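## Task

Fetch the little foam block from the shelving at the distant end of the aisle and set it down on the desk. Whatever was upright on the floor must still be upright at the end, the robot must not topple or be left leaning, and the block must rest there by itself, not held in place by the robot.

## Robot and tools

Robot: a Hello Robot Stretch 3 with one arm. It has a two-wheeled base (0.33 m long, 0.34 m wide), a lift that slides up a mast, and a telescoping arm that reaches out to the robot's RIGHT side. The base cannot slide sideways, so to move the gripper forward or back you drive the base. Turning in place pivots around a point midway between the wheels, 0.05 m behind the front edge. With the arm pulled in and the wrist folded, a spin sweeps a circle of radius 0.28 m. An unfolded, level wrist reaches past that circle. An outside nudge may occasionally move a loose object.

Cameras: head_camera and nav_camera are on the head and both move with head_pan_rad and head_tilt_rad. wrist_camera rides on the gripper. Each execute_actions result carries one image per camera, captured when the call finishes. An empty actions list just returns the current view.

execute_actions takes {"actions": [...]}, run in order. Each action may have "robot", "steps" (1 to 450 control steps at 30 per second, default 1) and "until" (only together with steps; ends the action early once all its conditions hold). {"steps": n} alone waits. "robot" is one of three things: a single command object; a list of up to 8 commands run one after another, where {"pause_s": s} (s at most 15) can be an item; or {"stop": true}, which brakes everything and clears the queue. A command object can hold:
- "base": exactly one key. translate_m is a relative drive in metres, straight ahead positive, absolute value at most 1. rotate_rad is a relative turn in radians, counter-clockwise seen from above (left) positive, absolute value at most 3.2. Both are offsets from where the base sits when that command begins.
- "joints": absolute targets, one number per named joint; joints left out keep their current target. lift_m 0 to 1.1 m (arm height); arm_m 0 to 0.52 m (extension); wrist_yaw_rad -1.345 to 4.42 (0 along the arm, positive swings toward the front, 3.0 folds over the base); wrist_pitch_rad -1.57 to 0.451 (0 level, negative tips fingertips down); wrist_roll_rad -2.911 to 2.911 (0 means fingers side by side and level); gripper_m -0.089 to 0.179 (bigger is wider; actual fingertip gap is about 0.007 m smaller near closed, 0.025 m smaller fully open, zero below 0.007); head_pan_rad -3.953 to 1.73 (0 ahead, positive left, -1.57 faces along the arm); head_tilt_rad -1.53 to 0.419 (negative looks down).
- "contact_limits": {"arm_m": e}, e in percent motor effort 1 to 100, at which the arm stops itself. Lower is softer. It lasts until the next arm command.
Base and joint motions begin together and keep running across later actions and while you think. A fresh command overrides at once and discards the rest of any older queue. Any out-of-range value rejects the whole call and nothing runs.

To wait for everything to settle, add "steps": 450 and "until": {"robot": {"status": "ended"}}. You can also compare fields, e.g. {"robot": {"lift_m": [">", 0.3], "base_status": ["!=", "moving"]}}, with operators =, !=, <, <=, >, >=. Use "any" instead of "robot" to stop once any one motion ends. Since "done" allows a tolerance, avoid waiting with "=" on a reading.

zoom_image: {"camera": one of head_camera, nav_camera, wrist_camera, "region": [x0, y0, x1, y1]} in pixels of that camera's latest image, top-left origin, region no larger than 504 by 504. finished_scene: {"scene": number of the current scene}; it is final, so let every motion end first.

Result lines: base_status shows progress in brackets (distance travelled by wheel count, and the goal). joint_goals and joint_status give targets and state per joint: moving, done, off_target (came to rest short, may still push), contact_stop (arm or lift pressed on something and went slack), time_out, stopped, not_commanded, torque_fault (a wrist servo cut out for 10 s; the joint goes limp and refuses goals). measured_speeds, motor_effort (percent, positive pushes toward larger values, bracket is peak), refusals, queue (idle/running/done/dropped/stopped) and queue_left also appear. Lines beginning refused:, dropped: or replaced: explain problems, counting from 0. robot.on_its_own reports goals the robot changed itself, slack or disabled joints, efforts outside rest range (suggesting a load or push), and base lean. Also shown: base_odometry (x, y, heading in odometry frame, the start pose), base_tilt in degrees, lidar_m (12 sectors of 30 degrees, first straight ahead then counter-clockwise, plane 0.17 m high, so tabletops are invisible), wrist_depth_mm and head_depth_mm (7 by 7 grids of median depth). hand_pose is in the base frame: origin on the floor between the wheels, x forward, y left, z up.

Practical rules: the base is fast (0.30 m/s, 1.9 rad/s) only when lift_m < 0.30, arm_m < 0.03 and wrist_yaw_rad > 2.54; otherwise 0.10 m/s and 0.63 rad/s. Fold or unfold the wrist only with lift_m between 0.32 and 0.95, wrist_pitch_rad -0.4 and roll near 0; once folded, the lift may drop to 0.25. With yaw under -0.4 keep pitch at -0.5 or lower. To grasp, command gripper_m smaller than the object's width; to let go, open at least 0.02 beyond the touching value. Gripper readings do not prove a grasp, so check with the cameras. Squeezing very hard triggers a stall guard and the object may slip.

Avoid tipping: pushing against something rigid with the gripper above about 0.45 m, pushing again after a contact_stop, or driving while the gripper is hooked on or pressing something fixed can topple the robot. If it snags furniture, reverse the last move in small steps, release the contact, and lower lift_m to about 0.2 if it still leans. Avoid dropping, slamming, or knocking objects over, and ensure everything has stopped before finishing.

Each tool is called after "Request:" in YAML: its name, and indented under it one key for each argument.

## Session

Request:
execute_actions:
  actions: []

Scene clock: 0.00 s.
robot.base_odometry: x=+0.000 y=+0.000 heading=+0.000 (m, m, rad; robot's odometry frame)
robot.turned_by_wheels: +0.000 (rad since the last result)
robot.turned_by_imu: +0.000 (rad since the last result)
robot.base_tilt: forward=-0.7 right=-0.1 (deg)
robot.lidar_m: 1.33 1.39 1.83 1.05 0.60 0.66 2.39 2.45 1.63 1.47 1.43 1.42
robot.head_depth_mm: 1342 1331 1331 1326 1320 1321 1311 / 1324 1319 1317 1323 1316 1312 1317 / 1322 1320 1315 1316 1309 1313 1314 / 1326 1312 1303 1308 1311 1307 1296 / 1324 1319 1320 1318 1310 1324 1316 / 1321 1322 1317 1316 1314 1308 1306 / 1304 1314 1306 1309 1304 1302 1303
robot.base_status: not_commanded
robot.joint_positions: lift_m=+0.402 arm_m=+0.002 wrist_yaw_rad=+3.042 wrist_pitch_rad=-0.493 wrist_roll_rad=-0.019 gripper_m=+0.037 head_pan_rad=+0.003 head_tilt_rad=+0.002
robot.joint_goals: lift_m=+0.402 arm_m=+0.002 wrist_yaw_rad=+3.042 wrist_pitch_rad=-0.493 wrist_roll_rad=-0.019 gripper_m=+0.037 head_pan_rad=+0.003 head_tilt_rad=+0.002
robot.joint_status: lift_m=not_commanded arm_m=not_commanded wrist_yaw_rad=not_commanded wrist_pitch_rad=not_commanded wrist_roll_rad=not_commanded gripper_m=not_commanded head_pan_rad=not_commanded head_tilt_rad=not_commanded
robot.measured_speeds: translate_m=+0.000 rotate_rad=+0.000 lift_m=+0.000 arm_m=+0.000 wrist_yaw_rad=+0.000 wrist_pitch_rad=+0.000 wrist_roll_rad=+0.000 head_pan_rad=+0.000 head_tilt_rad=+0.000
robot: refusals=0 queue=idle queue_left=0
robot.motor_effort: left_wheel=+1 right_wheel=-1 lift_m=+20 arm_m=+0 wrist_yaw_rad=+1 wrist_pitch_rad=+4 wrist_roll_rad=+0 gripper_m=+0 head_pan_rad=+0 head_tilt_rad=+1 (%)
robot.hand_pose: x=+0.0000 y=+0.0664 z=+0.3978 quat_wxyz=(+0.205, +0.687, +0.140, +0.683) (m; robot's base frame)
robot.wrist_depth_mm: 449 - 965 - - - - / 483 503 - - - - - / 509 551 - - - - - / 574 604 863 865 854 821 823 / 635 673 - 701 718 698 694 / 607 599 - 584 608 584 579 / 527 537 - - 523 521 517
pictures: head_camera (sideways: a quarter turn clockwise sets it upright), nav_camera (sideways: a quarter turn counterclockwise sets it upright), wrist_camera
Images, in order (width x height): head_camera 896x504, nav_camera 672x504, wrist_camera 644x364.

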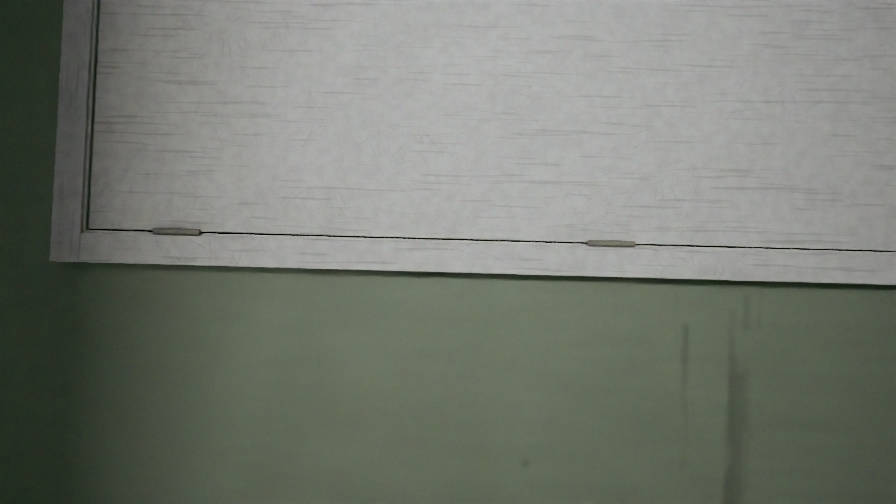

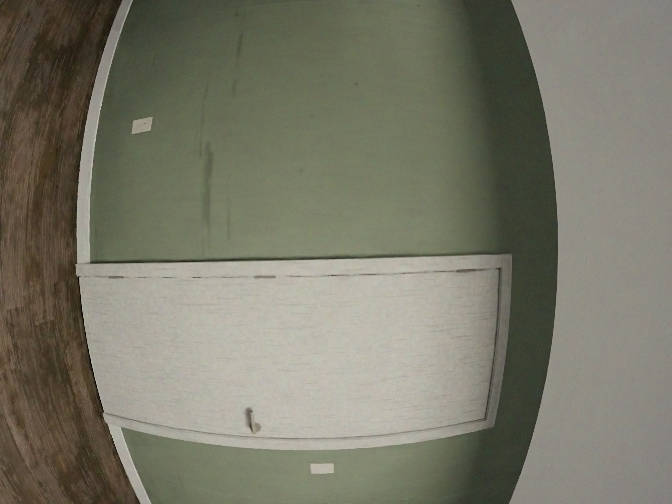

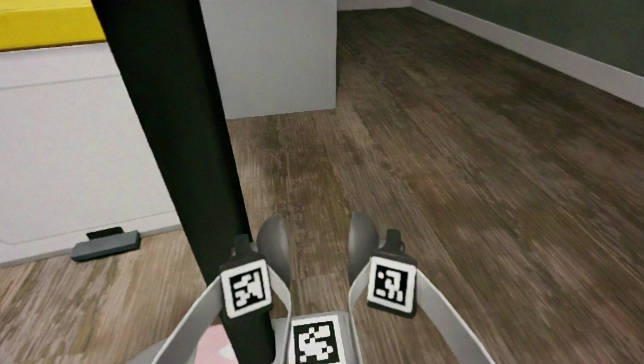

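Look around with the head.

Request:
execute_actions:
  actions:
    - {"robot":{"joints":{"head_pan_rad":-3.14,"head_tilt_rad":-0.3}},"steps":450,"until":{"robot":{"status":"ended"}}}

Scene clock: 2.00 s.
robot.base_odometry: x=+0.000 y=+0.000 heading=+0.000 (m, m, rad; robot's odometry frame)
robot.turned_by_wheels: +0.000 (rad since the last result)
robot.turned_by_imu: +0.000 (rad since the last result)
robot.base_tilt: forward=-0.6 right=-0.1 (deg)
robot.lidar_m: 1.34 1.39 1.84 1.05 0.60 0.65 2.40 2.45 1.63 1.47 1.43 1.42
robot.head_depth_mm: 2148 2225 2366 2512 2606 2076 1593 / 2144 2260 2344 2514 2619 2074 1575 / 2128 2234 2358 2477 2598 2057 1584 / 2118 2209 2338 2460 2588 2038 1577 / 2116 2210 2369 2499 2621 2015 1574 / 2103 2179 2341 2451 2569 2021 1564 / 2094 2225 2333 2441 2539 2014 1568
robot.base_status: not_commanded
robot.joint_positions: lift_m=+0.402 arm_m=+0.002 wrist_yaw_rad=+3.042 wrist_pitch_rad=-0.493 wrist_roll_rad=-0.019 gripper_m=+0.037 head_pan_rad=-3.133 head_tilt_rad=-0.296
robot.joint_goals: lift_m=+0.402 arm_m=+0.002 wrist_yaw_rad=+3.042 wrist_pitch_rad=-0.493 wrist_roll_rad=-0.019 gripper_m=+0.037 head_pan_rad=-3.140 head_tilt_rad=-0.300
robot.joint_status: lift_m=not_commanded arm_m=not_commanded wrist_yaw_rad=not_commanded wrist_pitch_rad=not_commanded wrist_roll_rad=not_commanded gripper_m=not_commanded head_pan_rad=done head_tilt_rad=done
robot.measured_speeds: translate_m=+0.000 rotate_rad=+0.000 lift_m=+0.000 arm_m=+0.000 wrist_yaw_rad=+0.000 wrist_pitch_rad=+0.000 wrist_roll_rad=+0.000 head_pan_rad=+0.000 head_tilt_rad=+0.000
robot: refusals=0 queue=done queue_left=0
robot.motor_effort: left_wheel=+1(1) right_wheel=-1(0) lift_m=+20(20) arm_m=+0(0) wrist_yaw_rad=+1(0) wrist_pitch_rad=+4(4) wrist_roll_rad=+0(0) gripper_m=+0(0) head_pan_rad=-3(49) head_tilt_rad=-3(31) (%)
robot.hand_pose: x=+0.0000 y=+0.0664 z=+0.3978 quat_wxyz=(+0.205, +0.687, +0.140, +0.683) (m; robot's base frame)
robot.wrist_depth_mm: 445 - 984 - - - - / 470 505 - - - - - / 520 547 - - - - - / 568 612 853 845 835 832 842 / 628 667 - 714 716 684 692 / 604 602 - 589 611 601 592 / 527 530 - - 516 519 513
pictures: head_camera (sideways: a quarter turn clockwise sets it upright), nav_camera (sideways: a quarter turn counterclockwise sets it upright), wrist_camera
Images, in order (width x height): head_camera 896x504, nav_camera 672x504, wrist_camera 644x364.

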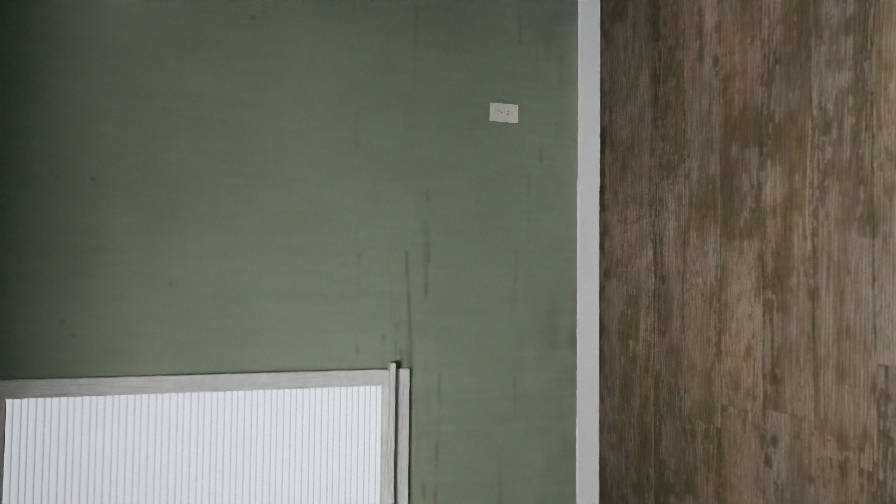

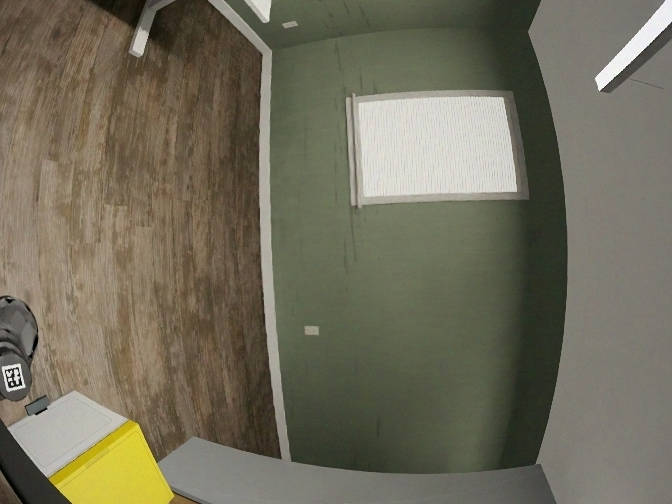

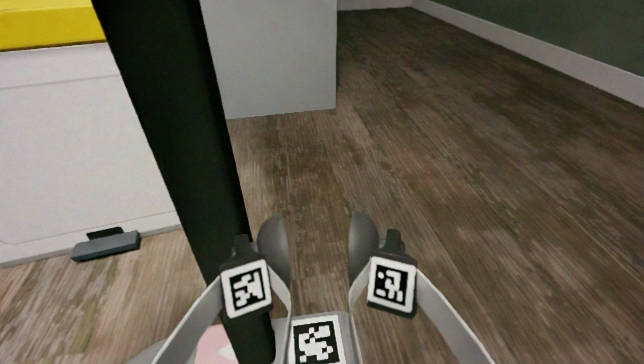

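Request:
execute_actions:
  actions:
    - {"robot":{"joints":{"head_pan_rad":1.57,"head_tilt_rad":-0.3}},"steps":450,"until":{"robot":{"status":"ended"}}}

Request:
execute_actions:
  actions:
    - {"robot":{"joints":{"head_pan_rad":-1.57,"head_tilt_rad":-0.3}},"steps":450,"until":{"robot":{"status":"ended"}}}

Scene clock: 4.90 s.
robot.base_odometry: x=+0.000 y=+0.000 heading=+0.000 (m, m, rad; robot's odometry frame)
robot.turned_by_wheels: +0.000 (rad since the last result)
robot.turned_by_imu: -0.001 (rad since the last result)
robot.base_tilt: forward=-0.7 right=-0.1 (deg)
robot.lidar_m: 1.33 1.40 1.83 1.04 0.60 0.66 2.39 2.45 1.64 1.46 1.43 1.42
robot.head_depth_mm: 2648 2740 2919 3113 2879 2046 1602 / 2549 2754 2832 3045 2856 2043 1589 / 899 942 996 1057 1114 1201 1300 / 896 940 990 1050 1113 1182 1257 / 897 938 984 1045 1110 1173 1254 / 891 938 987 1041 1108 1186 1252 / 2507 2670 2776 2950 2800 2013 1567
robot.base_status: not_commanded
robot.joint_positions: lift_m=+0.402 arm_m=+0.002 wrist_yaw_rad=+3.042 wrist_pitch_rad=-0.493 wrist_roll_rad=-0.019 gripper_m=+0.037 head_pan_rad=+1.563 head_tilt_rad=-0.296
robot.joint_goals: lift_m=+0.402 arm_m=+0.002 wrist_yaw_rad=+3.042 wrist_pitch_rad=-0.493 wrist_roll_rad=-0.019 gripper_m=+0.037 head_pan_rad=+1.570 head_tilt_rad=-0.300
robot.joint_status: lift_m=not_commanded arm_m=not_commanded wrist_yaw_rad=not_commanded wrist_pitch_rad=not_commanded wrist_roll_rad=not_commanded gripper_m=not_commanded head_pan_rad=done head_tilt_rad=done
robot.measured_speeds: translate_m=+0.000 rotate_rad=+0.000 lift_m=+0.000 arm_m=+0.000 wrist_yaw_rad=+0.000 wrist_pitch_rad=+0.000 wrist_roll_rad=+0.000 head_pan_rad=+0.000 head_tilt_rad=+0.000
robot: refusals=0 queue=done queue_left=0
robot.motor_effort: left_wheel=+0(1) right_wheel=-1(1) lift_m=+20(20) arm_m=+0(0) wrist_yaw_rad=+0(1) wrist_pitch_rad=+4(5) wrist_roll_rad=+0(1) gripper_m=+0(0) head_pan_rad=+4(51) head_tilt_rad=-3(7) (%)
robot.hand_pose: x=+0.0000 y=+0.0664 z=+0.3978 quat_wxyz=(+0.205, +0.687, +0.140, +0.683) (m; robot's base frame)
robot.wrist_depth_mm: 446 - 963 - - - - / 482 497 - - - - - / 514 546 - - - - - / 561 613 862 854 831 813 835 / 626 668 - 678 729 695 687 / 614 604 - 596 611 599 587 / 529 537 - - 512 518 512
pictures: head_camera (sideways: a quarter turn clockwise sets it upright), nav_camera (sideways: a quarter turn counterclockwise sets it upright), wrist_camera
Images, in order (width x height): head_camera 896x504, nav_camera 672x504, wrist_camera 644x364.

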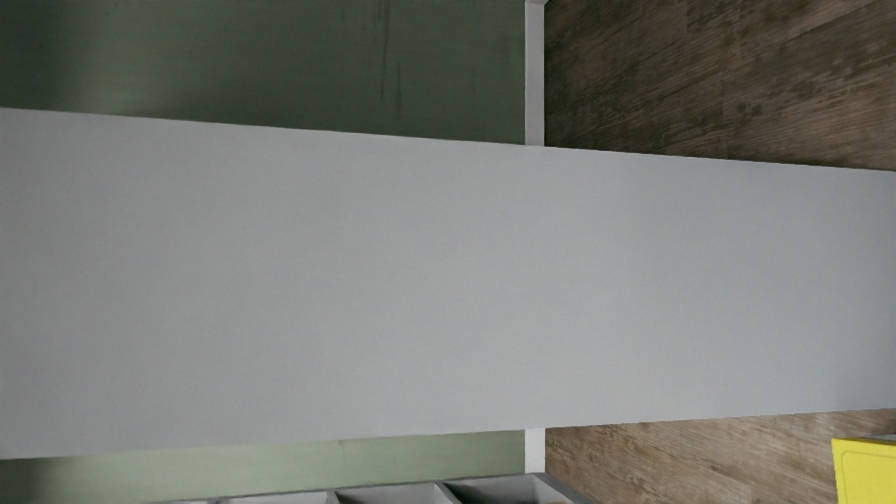

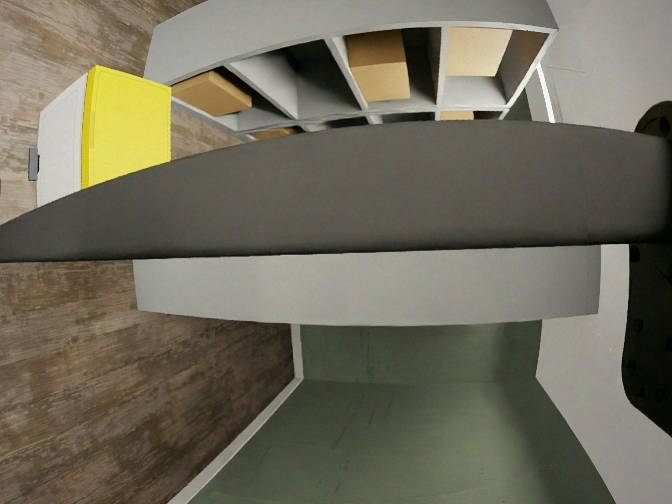

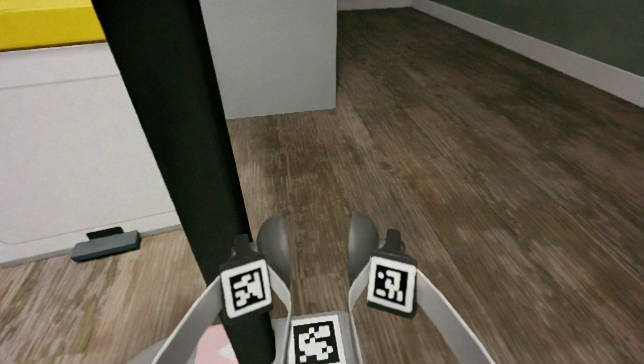

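Scene clock: 6.80 s.
robot.base_odometry: x=+0.000 y=+0.000 heading=+0.000 (m, m, rad; robot's odometry frame)
robot.turned_by_wheels: +0.000 (rad since the last result)
robot.turned_by_imu: +0.000 (rad since the last result)
robot.base_tilt: forward=-0.6 right=-0.1 (deg)
robot.lidar_m: 1.33 1.40 1.83 1.05 0.60 0.66 2.39 2.45 1.63 1.46 1.43 1.42
robot.head_depth_mm: 1630 1693 1815 1895 1281 2023 1580 / 1628 1722 1820 1874 1286 2023 1587 / 1630 1693 1796 1880 1350 2042 1586 / 1618 1713 1790 1851 1353 2026 1588 / 1622 1690 1791 1871 1337 2027 1581 / 1607 1694 1774 1843 1335 1815 1568 / 1603 1692 1771 1873 1331 1998 1570
robot.base_status: not_commanded
robot.joint_positions: lift_m=+0.402 arm_m=+0.002 wrist_yaw_rad=+3.042 wrist_pitch_rad=-0.493 wrist_roll_rad=-0.019 gripper_m=+0.037 head_pan_rad=-1.563 head_tilt_rad=-0.296
robot.joint_goals: lift_m=+0.402 arm_m=+0.002 wrist_yaw_rad=+3.042 wrist_pitch_rad=-0.493 wrist_roll_rad=-0.019 gripper_m=+0.037 head_pan_rad=-1.570 head_tilt_rad=-0.300
robot.joint_status: lift_m=not_commanded arm_m=not_commanded wrist_yaw_rad=not_commanded wrist_pitch_rad=not_commanded wrist_roll_rad=not_commanded gripper_m=not_commanded head_pan_rad=done head_tilt_rad=done
robot.measured_speeds: translate_m=+0.000 rotate_rad=+0.000 lift_m=+0.000 arm_m=+0.000 wrist_yaw_rad=+0.000 wrist_pitch_rad=+0.000 wrist_roll_rad=+0.000 head_pan_rad=+0.000 head_tilt_rad=+0.000
robot: refusals=0 queue=done queue_left=0
robot.motor_effort: left_wheel=+1(1) right_wheel=+0(0) lift_m=+20(20) arm_m=+0(0) wrist_yaw_rad=+0(0) wrist_pitch_rad=+4(4) wrist_roll_rad=+0(0) gripper_m=+0(1) head_pan_rad=-4(50) head_tilt_rad=-3(6) (%)
robot.hand_pose: x=+0.0000 y=+0.0664 z=+0.3978 quat_wxyz=(+0.205, +0.687, +0.140, +0.683) (m; robot's base frame)
robot.wrist_depth_mm: 446 - 972 - - - - / 478 501 - - - - - / 515 547 - - - - - / 566 626 851 846 851 818 836 / 635 661 - 698 723 682 680 / 599 600 - 593 620 583 581 / 524 534 - - 516 512 505
pictures: head_camera (sideways: a quarter turn clockwise sets it upright), nav_camera (sideways: a quarter turn counterclockwise sets it upright), wrist_camera
Images, in order (width x height): head_camera 896x504, nav_camera 672x504, wrist_camera 644x364.

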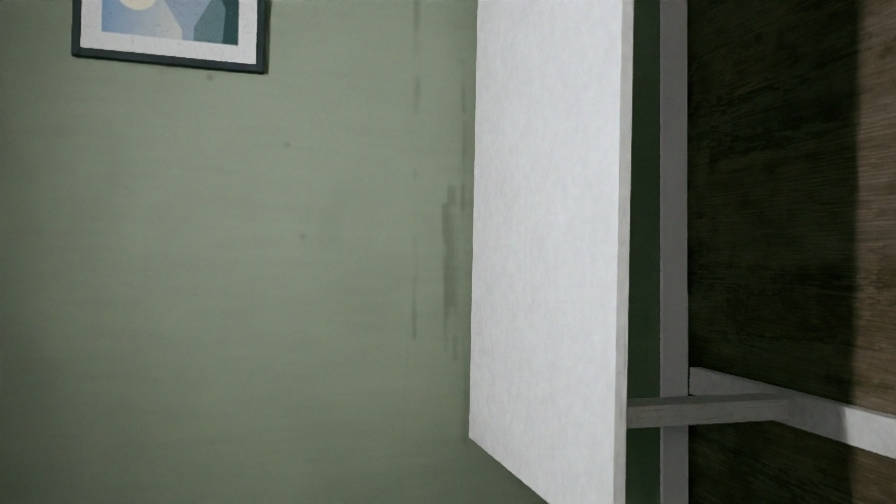

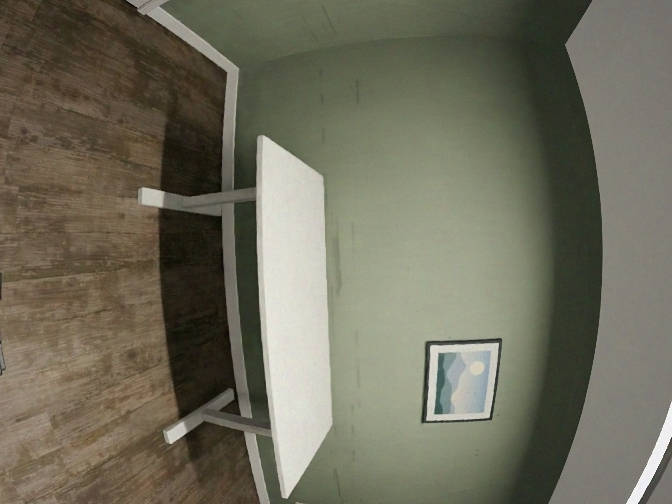

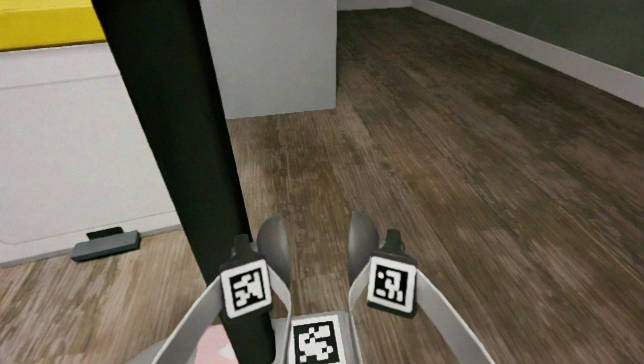

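Request:
execute_actions:
  actions:
    - {"robot":{"joints":{"head_pan_rad":-3.9,"head_tilt_rad":-0.35}},"steps":450,"until":{"robot":{"status":"ended"}}}

Scene clock: 8.60 s.
robot.base_odometry: x=+0.000 y=+0.000 heading=+0.000 (m, m, rad; robot's odometry frame)
robot.turned_by_wheels: +0.000 (rad since the last result)
robot.turned_by_imu: +0.000 (rad since the last result)
robot.base_tilt: forward=-0.6 right=+0.0 (deg)
robot.lidar_m: 1.34 1.40 1.83 1.04 0.60 0.66 2.39 2.46 1.64 1.47 1.42 1.43
robot.head_depth_mm: - - - - - - - / 1267 1780 1571 2281 1794 1826 - / 1162 1245 1325 1415 1535 1587 991 / 1266 1335 1411 1498 1588 1717 996 / 1413 1494 1586 1701 1850 1859 1508 / 2495 2619 2814 2914 2561 1902 1505 / 2327 2467 2582 2716 2538 1890 1496
robot.base_status: not_commanded
robot.joint_positions: lift_m=+0.402 arm_m=+0.002 wrist_yaw_rad=+3.042 wrist_pitch_rad=-0.493 wrist_roll_rad=-0.019 gripper_m=+0.037 head_pan_rad=-3.893 head_tilt_rad=-0.346
robot.joint_goals: lift_m=+0.402 arm_m=+0.002 wrist_yaw_rad=+3.042 wrist_pitch_rad=-0.493 wrist_roll_rad=-0.019 gripper_m=+0.037 head_pan_rad=-3.900 head_tilt_rad=-0.350
robot.joint_status: lift_m=not_commanded arm_m=not_commanded wrist_yaw_rad=not_commanded wrist_pitch_rad=not_commanded wrist_roll_rad=not_commanded gripper_m=not_commanded head_pan_rad=done head_tilt_rad=done
robot.measured_speeds: translate_m=+0.000 rotate_rad=+0.000 lift_m=+0.000 arm_m=+0.000 wrist_yaw_rad=+0.000 wrist_pitch_rad=+0.000 wrist_roll_rad=+0.000 head_pan_rad=+0.000 head_tilt_rad=+0.000
robot: refusals=0 queue=done queue_left=0
robot.motor_effort: left_wheel=+1(1) right_wheel=-1(1) lift_m=+20(20) arm_m=+0(0) wrist_yaw_rad=+1(1) wrist_pitch_rad=+4(4) wrist_roll_rad=+0(0) gripper_m=+0(0) head_pan_rad=-4(49) head_tilt_rad=-4(12) (%)
robot.hand_pose: x=+0.0000 y=+0.0664 z=+0.3978 quat_wxyz=(+0.205, +0.687, +0.140, +0.683) (m; robot's base frame)
robot.wrist_depth_mm: 449 - 950 - - - - / 478 504 - - - - - / 520 550 - - - - - / 581 611 851 823 846 834 813 / 625 663 - 706 706 692 681 / 604 603 - 589 616 595 588 / 527 533 - - 516 521 516
pictures: head_camera (sideways: a quarter turn clockwise sets it upright), nav_camera (sideways: a quarter turn counterclockwise sets it upright), wrist_camera
Images, in order (width x height): head_camera 896x504, nav_camera 672x504, wrist_camera 644x364.

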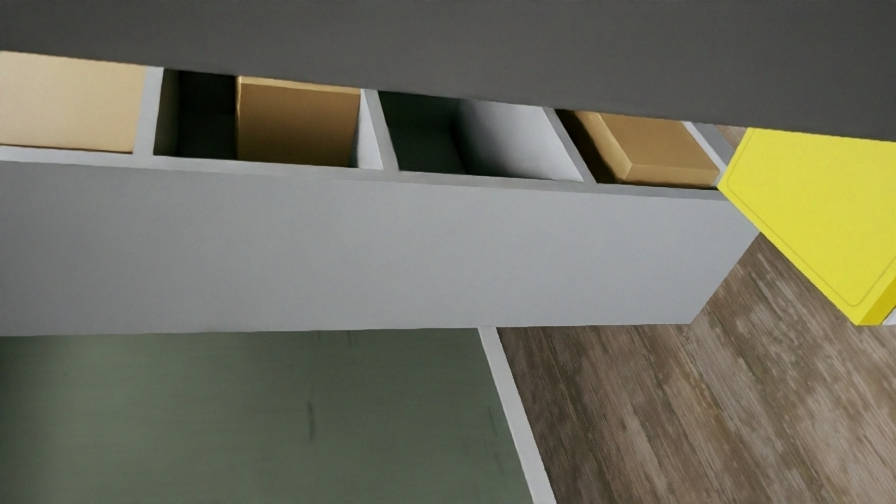

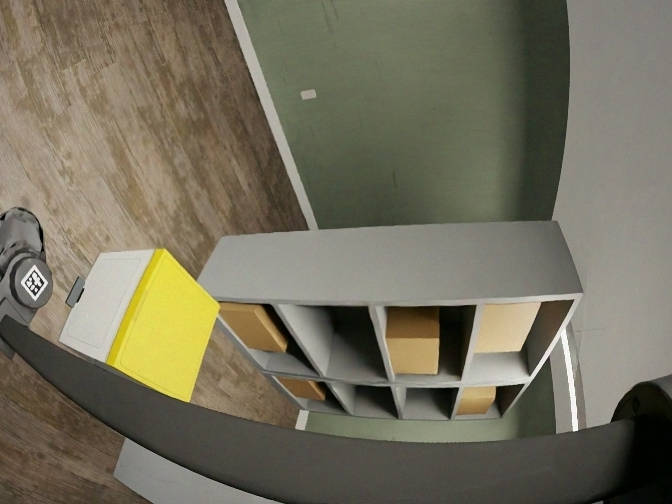

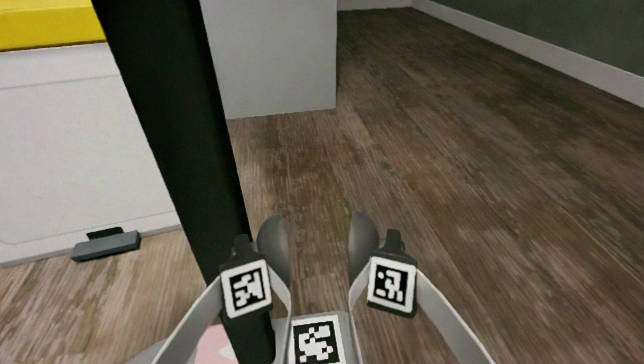

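Request:
execute_actions:
  actions:
    - {"robot":{"base":{"rotate_rad":1.57},"joints":{"head_pan_rad":0.5,"head_tilt_rad":-0.6,"lift_m":0.28}},"steps":450,"until":{"robot":{"status":"ended"}}}

Scene clock: 12.03 s.
robot.base_odometry: x=+0.000 y=+0.000 heading=+1.570 (m, m, rad; robot's odometry frame)
robot.turned_by_wheels: +1.570 (rad since the last result)
robot.turned_by_imu: +1.551 (rad since the last result)
robot.base_tilt: forward=-0.6 right=-0.1 (deg)
robot.lidar_m: 1.04 0.55 0.65 2.40 2.44 1.64 1.85 1.43 1.43 1.34 1.39 1.81
robot.head_depth_mm: 864 924 1015 1117 1256 1396 1271 / 2543 2741 2959 1218 1340 1462 1271 / 2569 2774 2898 2363 1857 1161 1238 / 1732 1993 2203 2270 1190 976 986 / 1436 2045 2057 1893 1188 971 1055 / 1421 1443 1432 1555 1231 998 1147 / 1107 1238 1405 1619 1774 1382 1226
robot.base_status: done (rotate_rad +1.5699 of +1.5700)
robot.joint_positions: lift_m=+0.281 arm_m=+0.002 wrist_yaw_rad=+3.042 wrist_pitch_rad=-0.493 wrist_roll_rad=-0.019 gripper_m=+0.037 head_pan_rad=+0.493 head_tilt_rad=-0.593
robot.joint_goals: lift_m=+0.280 arm_m=+0.002 wrist_yaw_rad=+3.042 wrist_pitch_rad=-0.493 wrist_roll_rad=-0.019 gripper_m=+0.037 head_pan_rad=+0.500 head_tilt_rad=-0.600
robot.joint_status: lift_m=done arm_m=not_commanded wrist_yaw_rad=not_commanded wrist_pitch_rad=not_commanded wrist_roll_rad=not_commanded gripper_m=not_commanded head_pan_rad=done head_tilt_rad=done
robot.measured_speeds: translate_m=+0.000 rotate_rad=+0.000 lift_m=+0.000 arm_m=+0.000 wrist_yaw_rad=+0.000 wrist_pitch_rad=+0.000 wrist_roll_rad=+0.000 head_pan_rad=+0.000 head_tilt_rad=+0.000
robot: refusals=0 queue=done queue_left=0
robot.motor_effort: left_wheel=-2(6) right_wheel=+2(8) lift_m=+10(19) arm_m=+0(1) wrist_yaw_rad=+1(0) wrist_pitch_rad=+5(5) wrist_roll_rad=+1(1) gripper_m=+0(1) head_pan_rad=+4(50) head_tilt_rad=-4(32) (%)
robot.hand_pose: x=+0.0000 y=+0.0663 z=+0.2767 quat_wxyz=(+0.205, +0.687, +0.141, +0.683) (m; robot's base frame)
robot.wrist_depth_mm: - - - - - 613 472 / - - - - - 647 493 / 853 810 822 822 816 687 508 / 652 663 660 647 646 608 512 / 541 551 - 555 555 532 514 / 468 - - - 466 454 449 / - - - - 398 397 393
pictures: head_camera (sideways: a quarter turn clockwise sets it upright), nav_camera (sideways: a quarter turn counterclockwise sets it upright), wrist_camera
Images, in order (width x height): head_camera 896x504, nav_camera 672x504, wrist_camera 644x364.

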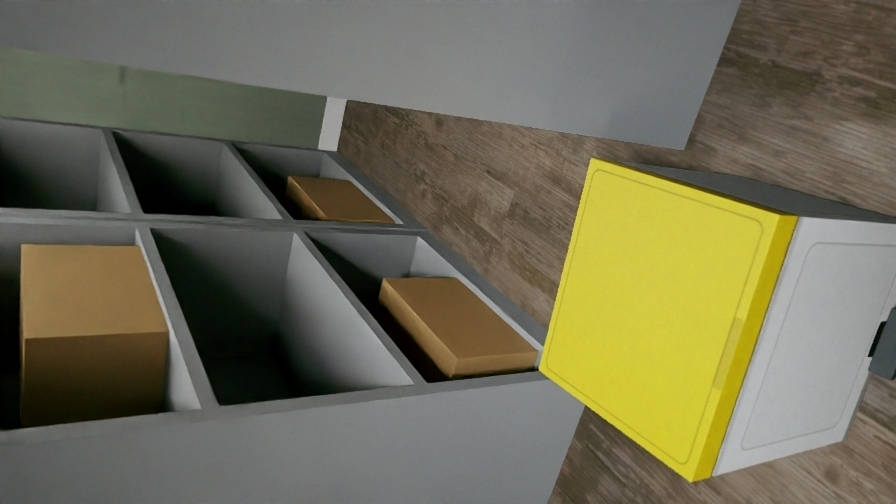

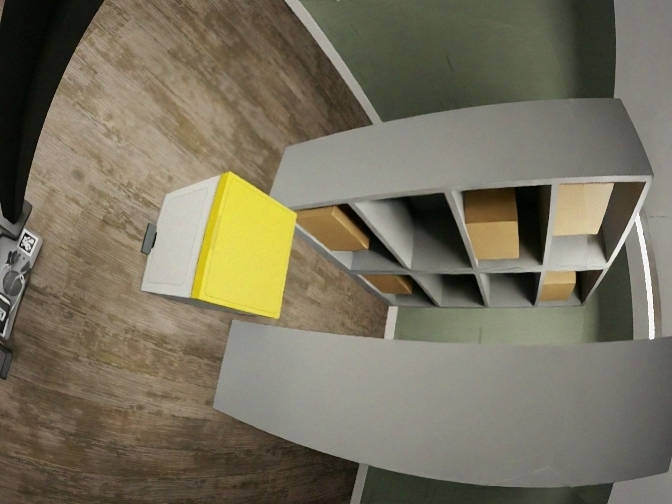

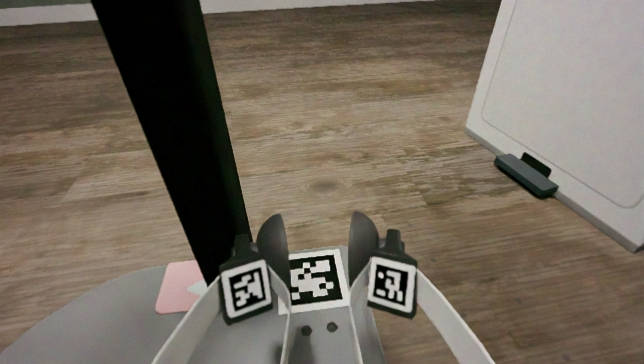

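Request:
execute_actions:
  actions:
    - {"robot":[{"base":{"rotate_rad":1.57}},{"base":{"translate_m":0.6}},{"base":{"rotate_rad":-1.57},"joints":{"head_pan_rad":0.0,"head_tilt_rad":-0.45}}],"steps":450,"until":{"robot":{"status":"ended"}}}

Scene clock: 20.47 s.
robot.base_odometry: x=-0.600 y=+0.001 heading=+1.570 (m, m, rad; robot's odometry frame)
robot.turned_by_wheels: +0.000 (rad since the last result)
robot.turned_by_imu: -0.003 (rad since the last result)
robot.base_tilt: forward=-0.6 right=+0.0 (deg)
robot.lidar_m: 0.42 1.02 1.92 1.80 1.84 2.03 1.45 1.70 2.06 1.93 2.00 0.46
robot.head_depth_mm: 1295 1696 1084 1082 1171 1276 906 / 1611 1717 1699 1510 1593 1550 903 / 2440 2585 2756 2544 2085 1682 907 / 2444 2678 2882 3025 2171 1686 901 / 2431 2616 2765 2866 2167 1685 1345 / 1613 1558 1842 1882 1526 1525 1369 / 941 887 953 1027 1131 1260 1335
robot.base_status: done (rotate_rad -1.5699 of -1.5700)
robot.joint_positions: lift_m=+0.281 arm_m=+0.002 wrist_yaw_rad=+3.042 wrist_pitch_rad=-0.493 wrist_roll_rad=-0.019 gripper_m=+0.037 head_pan_rad=+0.007 head_tilt_rad=-0.457
robot.joint_goals: lift_m=+0.280 arm_m=+0.002 wrist_yaw_rad=+3.042 wrist_pitch_rad=-0.493 wrist_roll_rad=-0.019 gripper_m=+0.037 head_pan_rad=+0.000 head_tilt_rad=-0.450
robot.joint_status: lift_m=done arm_m=not_commanded wrist_yaw_rad=not_commanded wrist_pitch_rad=not_commanded wrist_roll_rad=not_commanded gripper_m=not_commanded head_pan_rad=done head_tilt_rad=done
robot.measured_speeds: translate_m=+0.000 rotate_rad=+0.000 lift_m=+0.000 arm_m=+0.000 wrist_yaw_rad=+0.000 wrist_pitch_rad=+0.000 wrist_roll_rad=+0.000 head_pan_rad=+0.000 head_tilt_rad=+0.000
robot: refusals=0 queue=done queue_left=0
robot.motor_effort: left_wheel=+2(8) right_wheel=-3(9) lift_m=+10(10) arm_m=+0(0) wrist_yaw_rad=+0(0) wrist_pitch_rad=+5(5) wrist_roll_rad=+1(1) gripper_m=+0(0) head_pan_rad=-3(35) head_tilt_rad=+5(24) (%)
robot.hand_pose: x=+0.0000 y=+0.0663 z=+0.2767 quat_wxyz=(+0.205, +0.687, +0.141, +0.683) (m; robot's base frame)
robot.wrist_depth_mm: - - - - - - - / - - - - - - - / 839 837 821 823 802 799 808 / 655 652 655 658 647 642 645 / 541 547 - 549 540 529 528 / 467 - - - 464 451 446 / - - - - 398 401 394
pictures: head_camera (sideways: a quarter turn clockwise sets it upright), nav_camera (sideways: a quarter turn counterclockwise sets it upright), wrist_camera
Images, in order (width x height): head_camera 896x504, nav_camera 672x504, wrist_camera 644x364.

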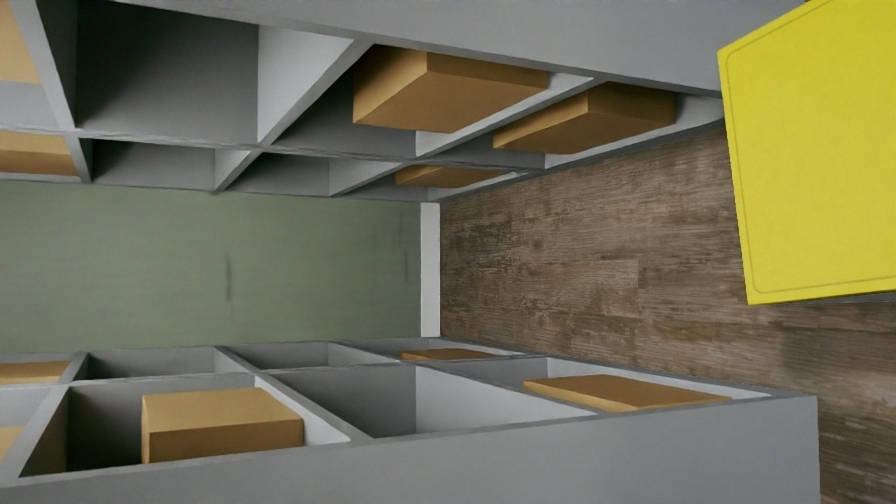

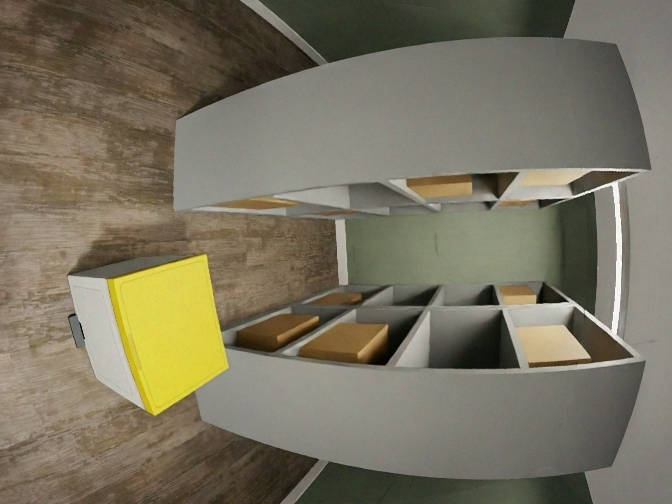

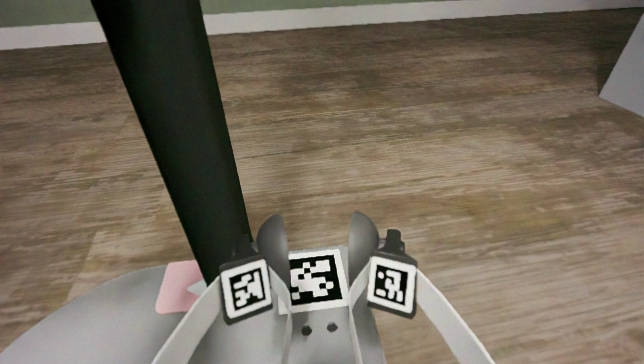

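Request:
zoom_image:
  camera: "head_camera"
  region: [0, 100, 504, 440]

Region (0, 100, 504, 440) of head_camera's 896x504 image, scaled by 1.000; it fills the top 340 rows of this view, and the rest is white.

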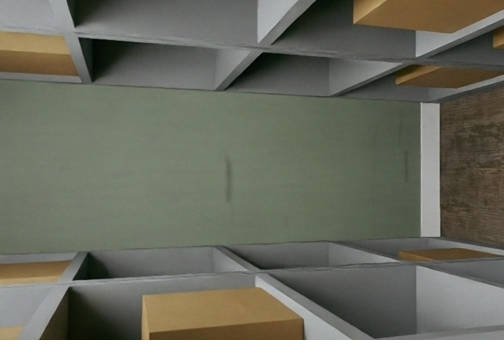

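Request:
execute_actions:
  actions:
    - {"robot":[{"base":{"rotate_rad":1.57}},{"base":{"translate_m":0.5}},{"base":{"rotate_rad":-1.57}},{"base":{"translate_m":0.58}},{"base":{"rotate_rad":-1.57},"joints":{"head_pan_rad":0.0,"head_tilt_rad":-0.8}}],"steps":450,"until":{"robot":{"status":"ended"}}}

Scene clock: 35.40 s.
robot.base_odometry: x=-1.099 y=+0.582 heading=+0.000 (m, m, rad; robot's odometry frame)
robot.turned_by_wheels: -1.570 (rad since the last result)
robot.turned_by_imu: -1.554 (rad since the last result)
robot.base_tilt: forward=-0.6 right=+0.0 (deg)
robot.lidar_m: 0.44 0.44 0.39 0.37 0.37 1.43 1.35 1.38 1.81 2.04 2.47 0.48
robot.head_depth_mm: 2114 2454 2284 1835 1546 1322 1165 / 2162 2435 2272 1845 1541 1281 1160 / 2146 2419 2319 1827 1000 925 1141 / 2123 2421 2287 1823 1000 918 1133 / 2131 2416 2269 1831 997 900 1122 / 2108 2389 2262 1776 1463 1273 1160 / 2072 2275 1268 1250 1429 1328 1164
robot.base_status: done (rotate_rad -1.5699 of -1.5700)
robot.joint_positions: lift_m=+0.281 arm_m=+0.002 wrist_yaw_rad=+3.042 wrist_pitch_rad=-0.493 wrist_roll_rad=-0.019 gripper_m=+0.037 head_pan_rad=+0.007 head_tilt_rad=-0.791
robot.joint_goals: lift_m=+0.280 arm_m=+0.002 wrist_yaw_rad=+3.042 wrist_pitch_rad=-0.493 wrist_roll_rad=-0.019 gripper_m=+0.037 head_pan_rad=+0.000 head_tilt_rad=-0.800
robot.joint_status: lift_m=done arm_m=not_commanded wrist_yaw_rad=not_commanded wrist_pitch_rad=not_commanded wrist_roll_rad=not_commanded gripper_m=not_commanded head_pan_rad=done head_tilt_rad=done
robot.measured_speeds: translate_m=+0.000 rotate_rad=+0.000 lift_m=+0.000 arm_m=+0.000 wrist_yaw_rad=+0.000 wrist_pitch_rad=+0.000 wrist_roll_rad=+0.000 head_pan_rad=+0.000 head_tilt_rad=+0.000
robot: refusals=0 queue=done queue_left=0
robot.motor_effort: left_wheel=+3(9) right_wheel=-3(9) lift_m=+10(10) arm_m=-1(1) wrist_yaw_rad=+0(0) wrist_pitch_rad=+5(5) wrist_roll_rad=+0(1) gripper_m=+0(0) head_pan_rad=-4(4) head_tilt_rad=-5(38) (%)
robot.hand_pose: x=+0.0000 y=+0.0662 z=+0.2767 quat_wxyz=(+0.205, +0.687, +0.141, +0.683) (m; robot's base frame)
robot.wrist_depth_mm: 341 - 362 376 399 - 827 / - 373 394 420 452 - 875 / 834 408 438 464 508 788 766 / 654 475 494 521 601 632 626 / 553 525 - 549 557 531 525 / 462 - - - 465 454 438 / - - - - 399 394 392
pictures: head_camera (sideways: a quarter turn clockwise sets it upright), nav_camera (sideways: a quarter turn counterclockwise sets it upright), wrist_camera
Images, in order (width x height): head_camera 896x504, nav_camera 672x504, wrist_camera 644x364.

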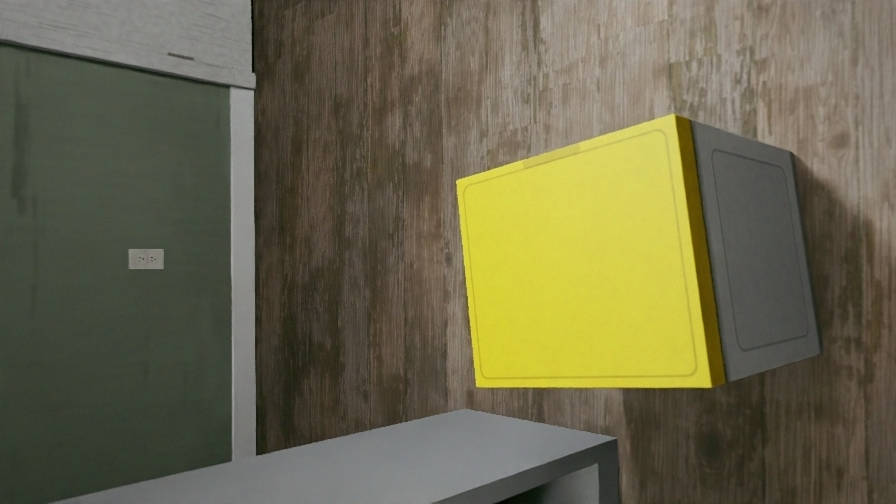

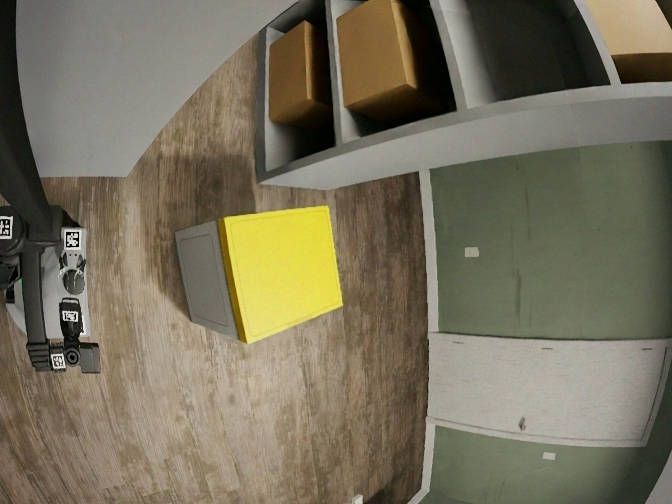

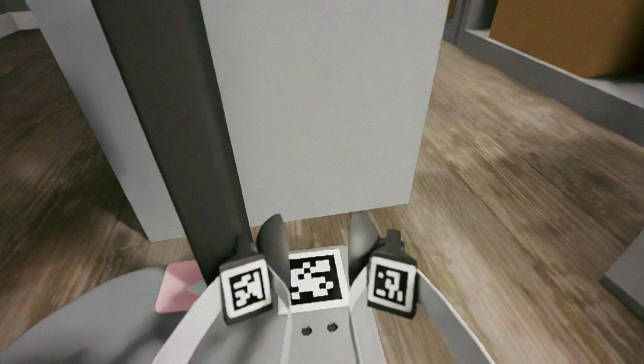

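Request:
execute_actions:
  actions:
    - {"robot":[{"base":{"translate_m":0.32}},{"joints":{"lift_m":0.36}},{"base":{"translate_m":0.25}}],"steps":450,"until":{"robot":{"status":"ended"}}}

Scene clock: 43.57 s.
robot.base_odometry: x=-0.530 y=+0.582 heading=+0.000 (m, m, rad; robot's odometry frame)
robot.turned_by_wheels: +0.000 (rad since the last result)
robot.turned_by_imu: -0.002 (rad since the last result)
robot.base_tilt: forward=-0.7 right=-0.1 (deg)
robot.lidar_m: - - 0.15 0.20 0.53 0.54 1.92 1.96 2.56 2.05 0.15 -
robot.head_depth_mm: 1634 1858 2102 1838 1533 1331 1161 / 1631 1852 2104 1829 1533 1328 1123 / 1629 1854 2097 1846 1548 859 757 / 1619 1846 2085 1827 1543 857 754 / 1623 1839 2086 1847 1533 860 755 / 1610 1836 2063 1827 1539 873 756 / 1613 1835 2089 1811 1532 1270 1158
robot.base_status: done (translate_m +0.2499 of +0.2500)
robot.joint_positions: lift_m=+0.359 arm_m=+0.002 wrist_yaw_rad=+3.042 wrist_pitch_rad=-0.493 wrist_roll_rad=-0.019 gripper_m=+0.037 head_pan_rad=+0.006 head_tilt_rad=-0.792
robot.joint_goals: lift_m=+0.360 arm_m=+0.002 wrist_yaw_rad=+3.042 wrist_pitch_rad=-0.493 wrist_roll_rad=-0.019 gripper_m=+0.037 head_pan_rad=+0.000 head_tilt_rad=-0.800
robot.joint_status: lift_m=done arm_m=not_commanded wrist_yaw_rad=not_commanded wrist_pitch_rad=not_commanded wrist_roll_rad=not_commanded gripper_m=not_commanded head_pan_rad=done head_tilt_rad=done
robot.measured_speeds: translate_m=+0.000 rotate_rad=+0.000 lift_m=+0.000 arm_m=+0.000 wrist_yaw_rad=+0.000 wrist_pitch_rad=+0.000 wrist_roll_rad=+0.000 head_pan_rad=+0.000 head_tilt_rad=+0.000
robot: refusals=0 queue=done queue_left=0
robot.motor_effort: left_wheel=+8(26) right_wheel=+4(14) lift_m=+29(32) arm_m=-1(1) wrist_yaw_rad=+1(1) wrist_pitch_rad=+5(5) wrist_roll_rad=+0(1) gripper_m=+0(0) head_pan_rad=-3(3) head_tilt_rad=-5(6) (%)
robot.hand_pose: x=+0.0000 y=+0.0662 z=+0.3556 quat_wxyz=(+0.205, +0.687, +0.141, +0.683) (m; robot's base frame)
robot.wrist_depth_mm: 655 - - - 158 128 127 / 542 735 - - 148 92 82 / 564 750 985 982 153 89 65 / 486 719 789 774 161 91 63 / 537 620 - 647 151 93 64 / 553 550 - 562 134 95 65 / 489 491 - - 203 92 66
pictures: head_camera (sideways: a quarter turn clockwise sets it upright), nav_camera (sideways: a quarter turn counterclockwise sets it upright), wrist_camera
Images, in order (width x height): head_camera 896x504, nav_camera 672x504, wrist_camera 644x364.

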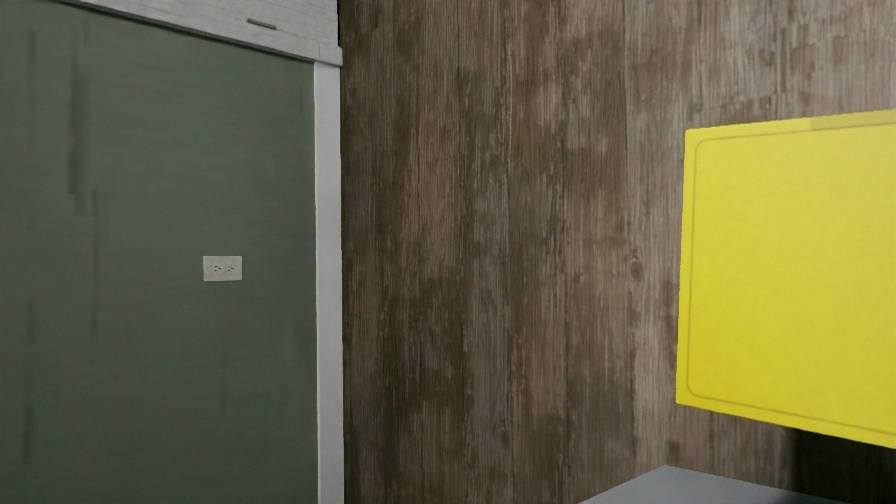

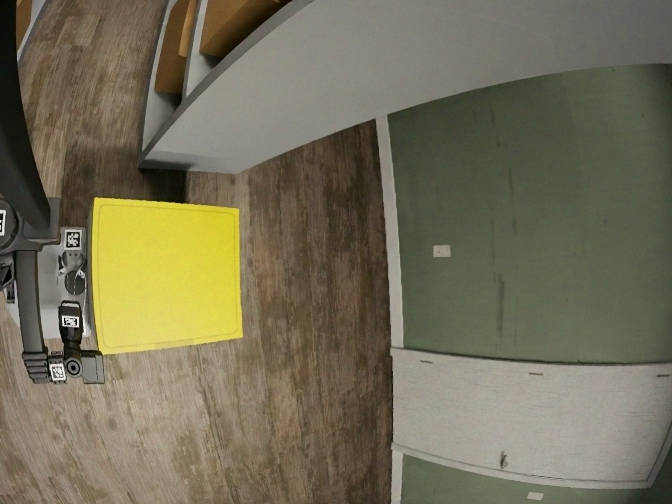

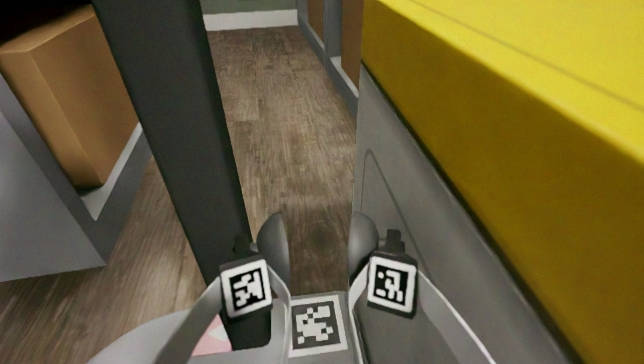

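Request:
execute_actions:
  actions:
    - {"robot":[{"base":{"translate_m":0.3}},{"joints":{"lift_m":0.28}},{"base":{"translate_m":-0.44},"joints":{"head_pan_rad":1.57,"head_tilt_rad":-0.4}}],"steps":450,"until":{"robot":{"status":"ended"}}}

Scene clock: 52.60 s.
robot.base_odometry: x=-0.670 y=+0.582 heading=+0.000 (m, m, rad; robot's odometry frame)
robot.turned_by_wheels: +0.000 (rad since the last result)
robot.turned_by_imu: -0.002 (rad since the last result)
robot.base_tilt: forward=-0.6 right=-0.1 (deg)
robot.lidar_m: 0.49 0.51 0.56 1.28 0.47 0.53 1.78 1.82 2.38 2.03 2.24 0.51
robot.head_depth_mm: 1110 1180 1228 1336 1120 1126 1119 / 1565 2057 1994 1771 1516 1598 1394 / 1943 2094 2229 2410 2239 1787 1432 / 1941 2069 2230 2412 2331 1772 1431 / 1920 2079 2223 2408 2301 1778 1424 / 1460 1971 1469 1346 1422 1537 1317 / 1031 1050 873 867 1356 1031 889
robot.base_status: done (translate_m -0.4400 of -0.4400)
robot.joint_positions: lift_m=+0.281 arm_m=+0.002 wrist_yaw_rad=+3.042 wrist_pitch_rad=-0.493 wrist_roll_rad=-0.019 gripper_m=+0.037 head_pan_rad=+1.563 head_tilt_rad=-0.408
robot.joint_goals: lift_m=+0.280 arm_m=+0.002 wrist_yaw_rad=+3.042 wrist_pitch_rad=-0.493 wrist_roll_rad=-0.019 gripper_m=+0.037 head_pan_rad=+1.570 head_tilt_rad=-0.400
robot.joint_status: lift_m=done arm_m=not_commanded wrist_yaw_rad=not_commanded wrist_pitch_rad=not_commanded wrist_roll_rad=not_commanded gripper_m=not_commanded head_pan_rad=done head_tilt_rad=done
robot.measured_speeds: translate_m=+0.000 rotate_rad=+0.000 lift_m=+0.000 arm_m=+0.000 wrist_yaw_rad=+0.000 wrist_pitch_rad=+0.000 wrist_roll_rad=+0.000 head_pan_rad=+0.000 head_tilt_rad=+0.000
robot: refusals=0 queue=done queue_left=0
robot.motor_effort: left_wheel=+3(16) right_wheel=-2(13) lift_m=+10(28) arm_m=-1(1) wrist_yaw_rad=+1(2) wrist_pitch_rad=+5(5) wrist_roll_rad=+1(0) gripper_m=-1(1) head_pan_rad=+4(49) head_tilt_rad=+4(35) (%)
robot.hand_pose: x=+0.0001 y=+0.0662 z=+0.2767 quat_wxyz=(+0.206, +0.687, +0.141, +0.683) (m; robot's base frame)
robot.wrist_depth_mm: 356 - - - 865 752 474 / 382 404 - - 911 765 535 / 418 438 837 819 773 596 608 / 459 487 654 635 639 617 639 / 512 531 - 551 554 534 529 / 470 - - - 465 456 446 / - - - - 400 400 395
pictures: head_camera (sideways: a quarter turn clockwise sets it upright), nav_camera (sideways: a quarter turn counterclockwise sets it upright), wrist_camera
Images, in order (width x height): head_camera 896x504, nav_camera 672x504, wrist_camera 644x364.

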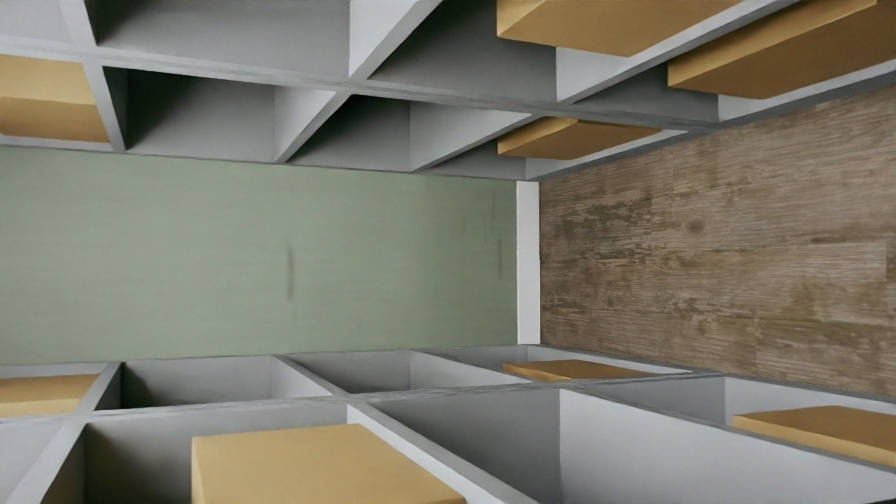

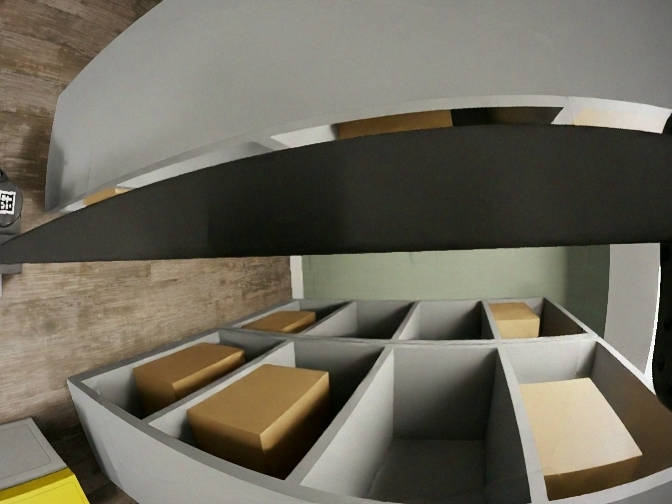

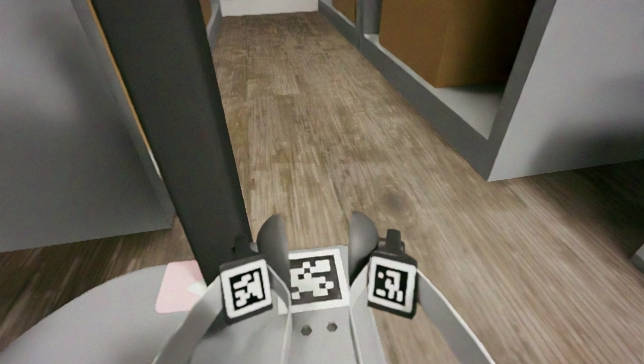

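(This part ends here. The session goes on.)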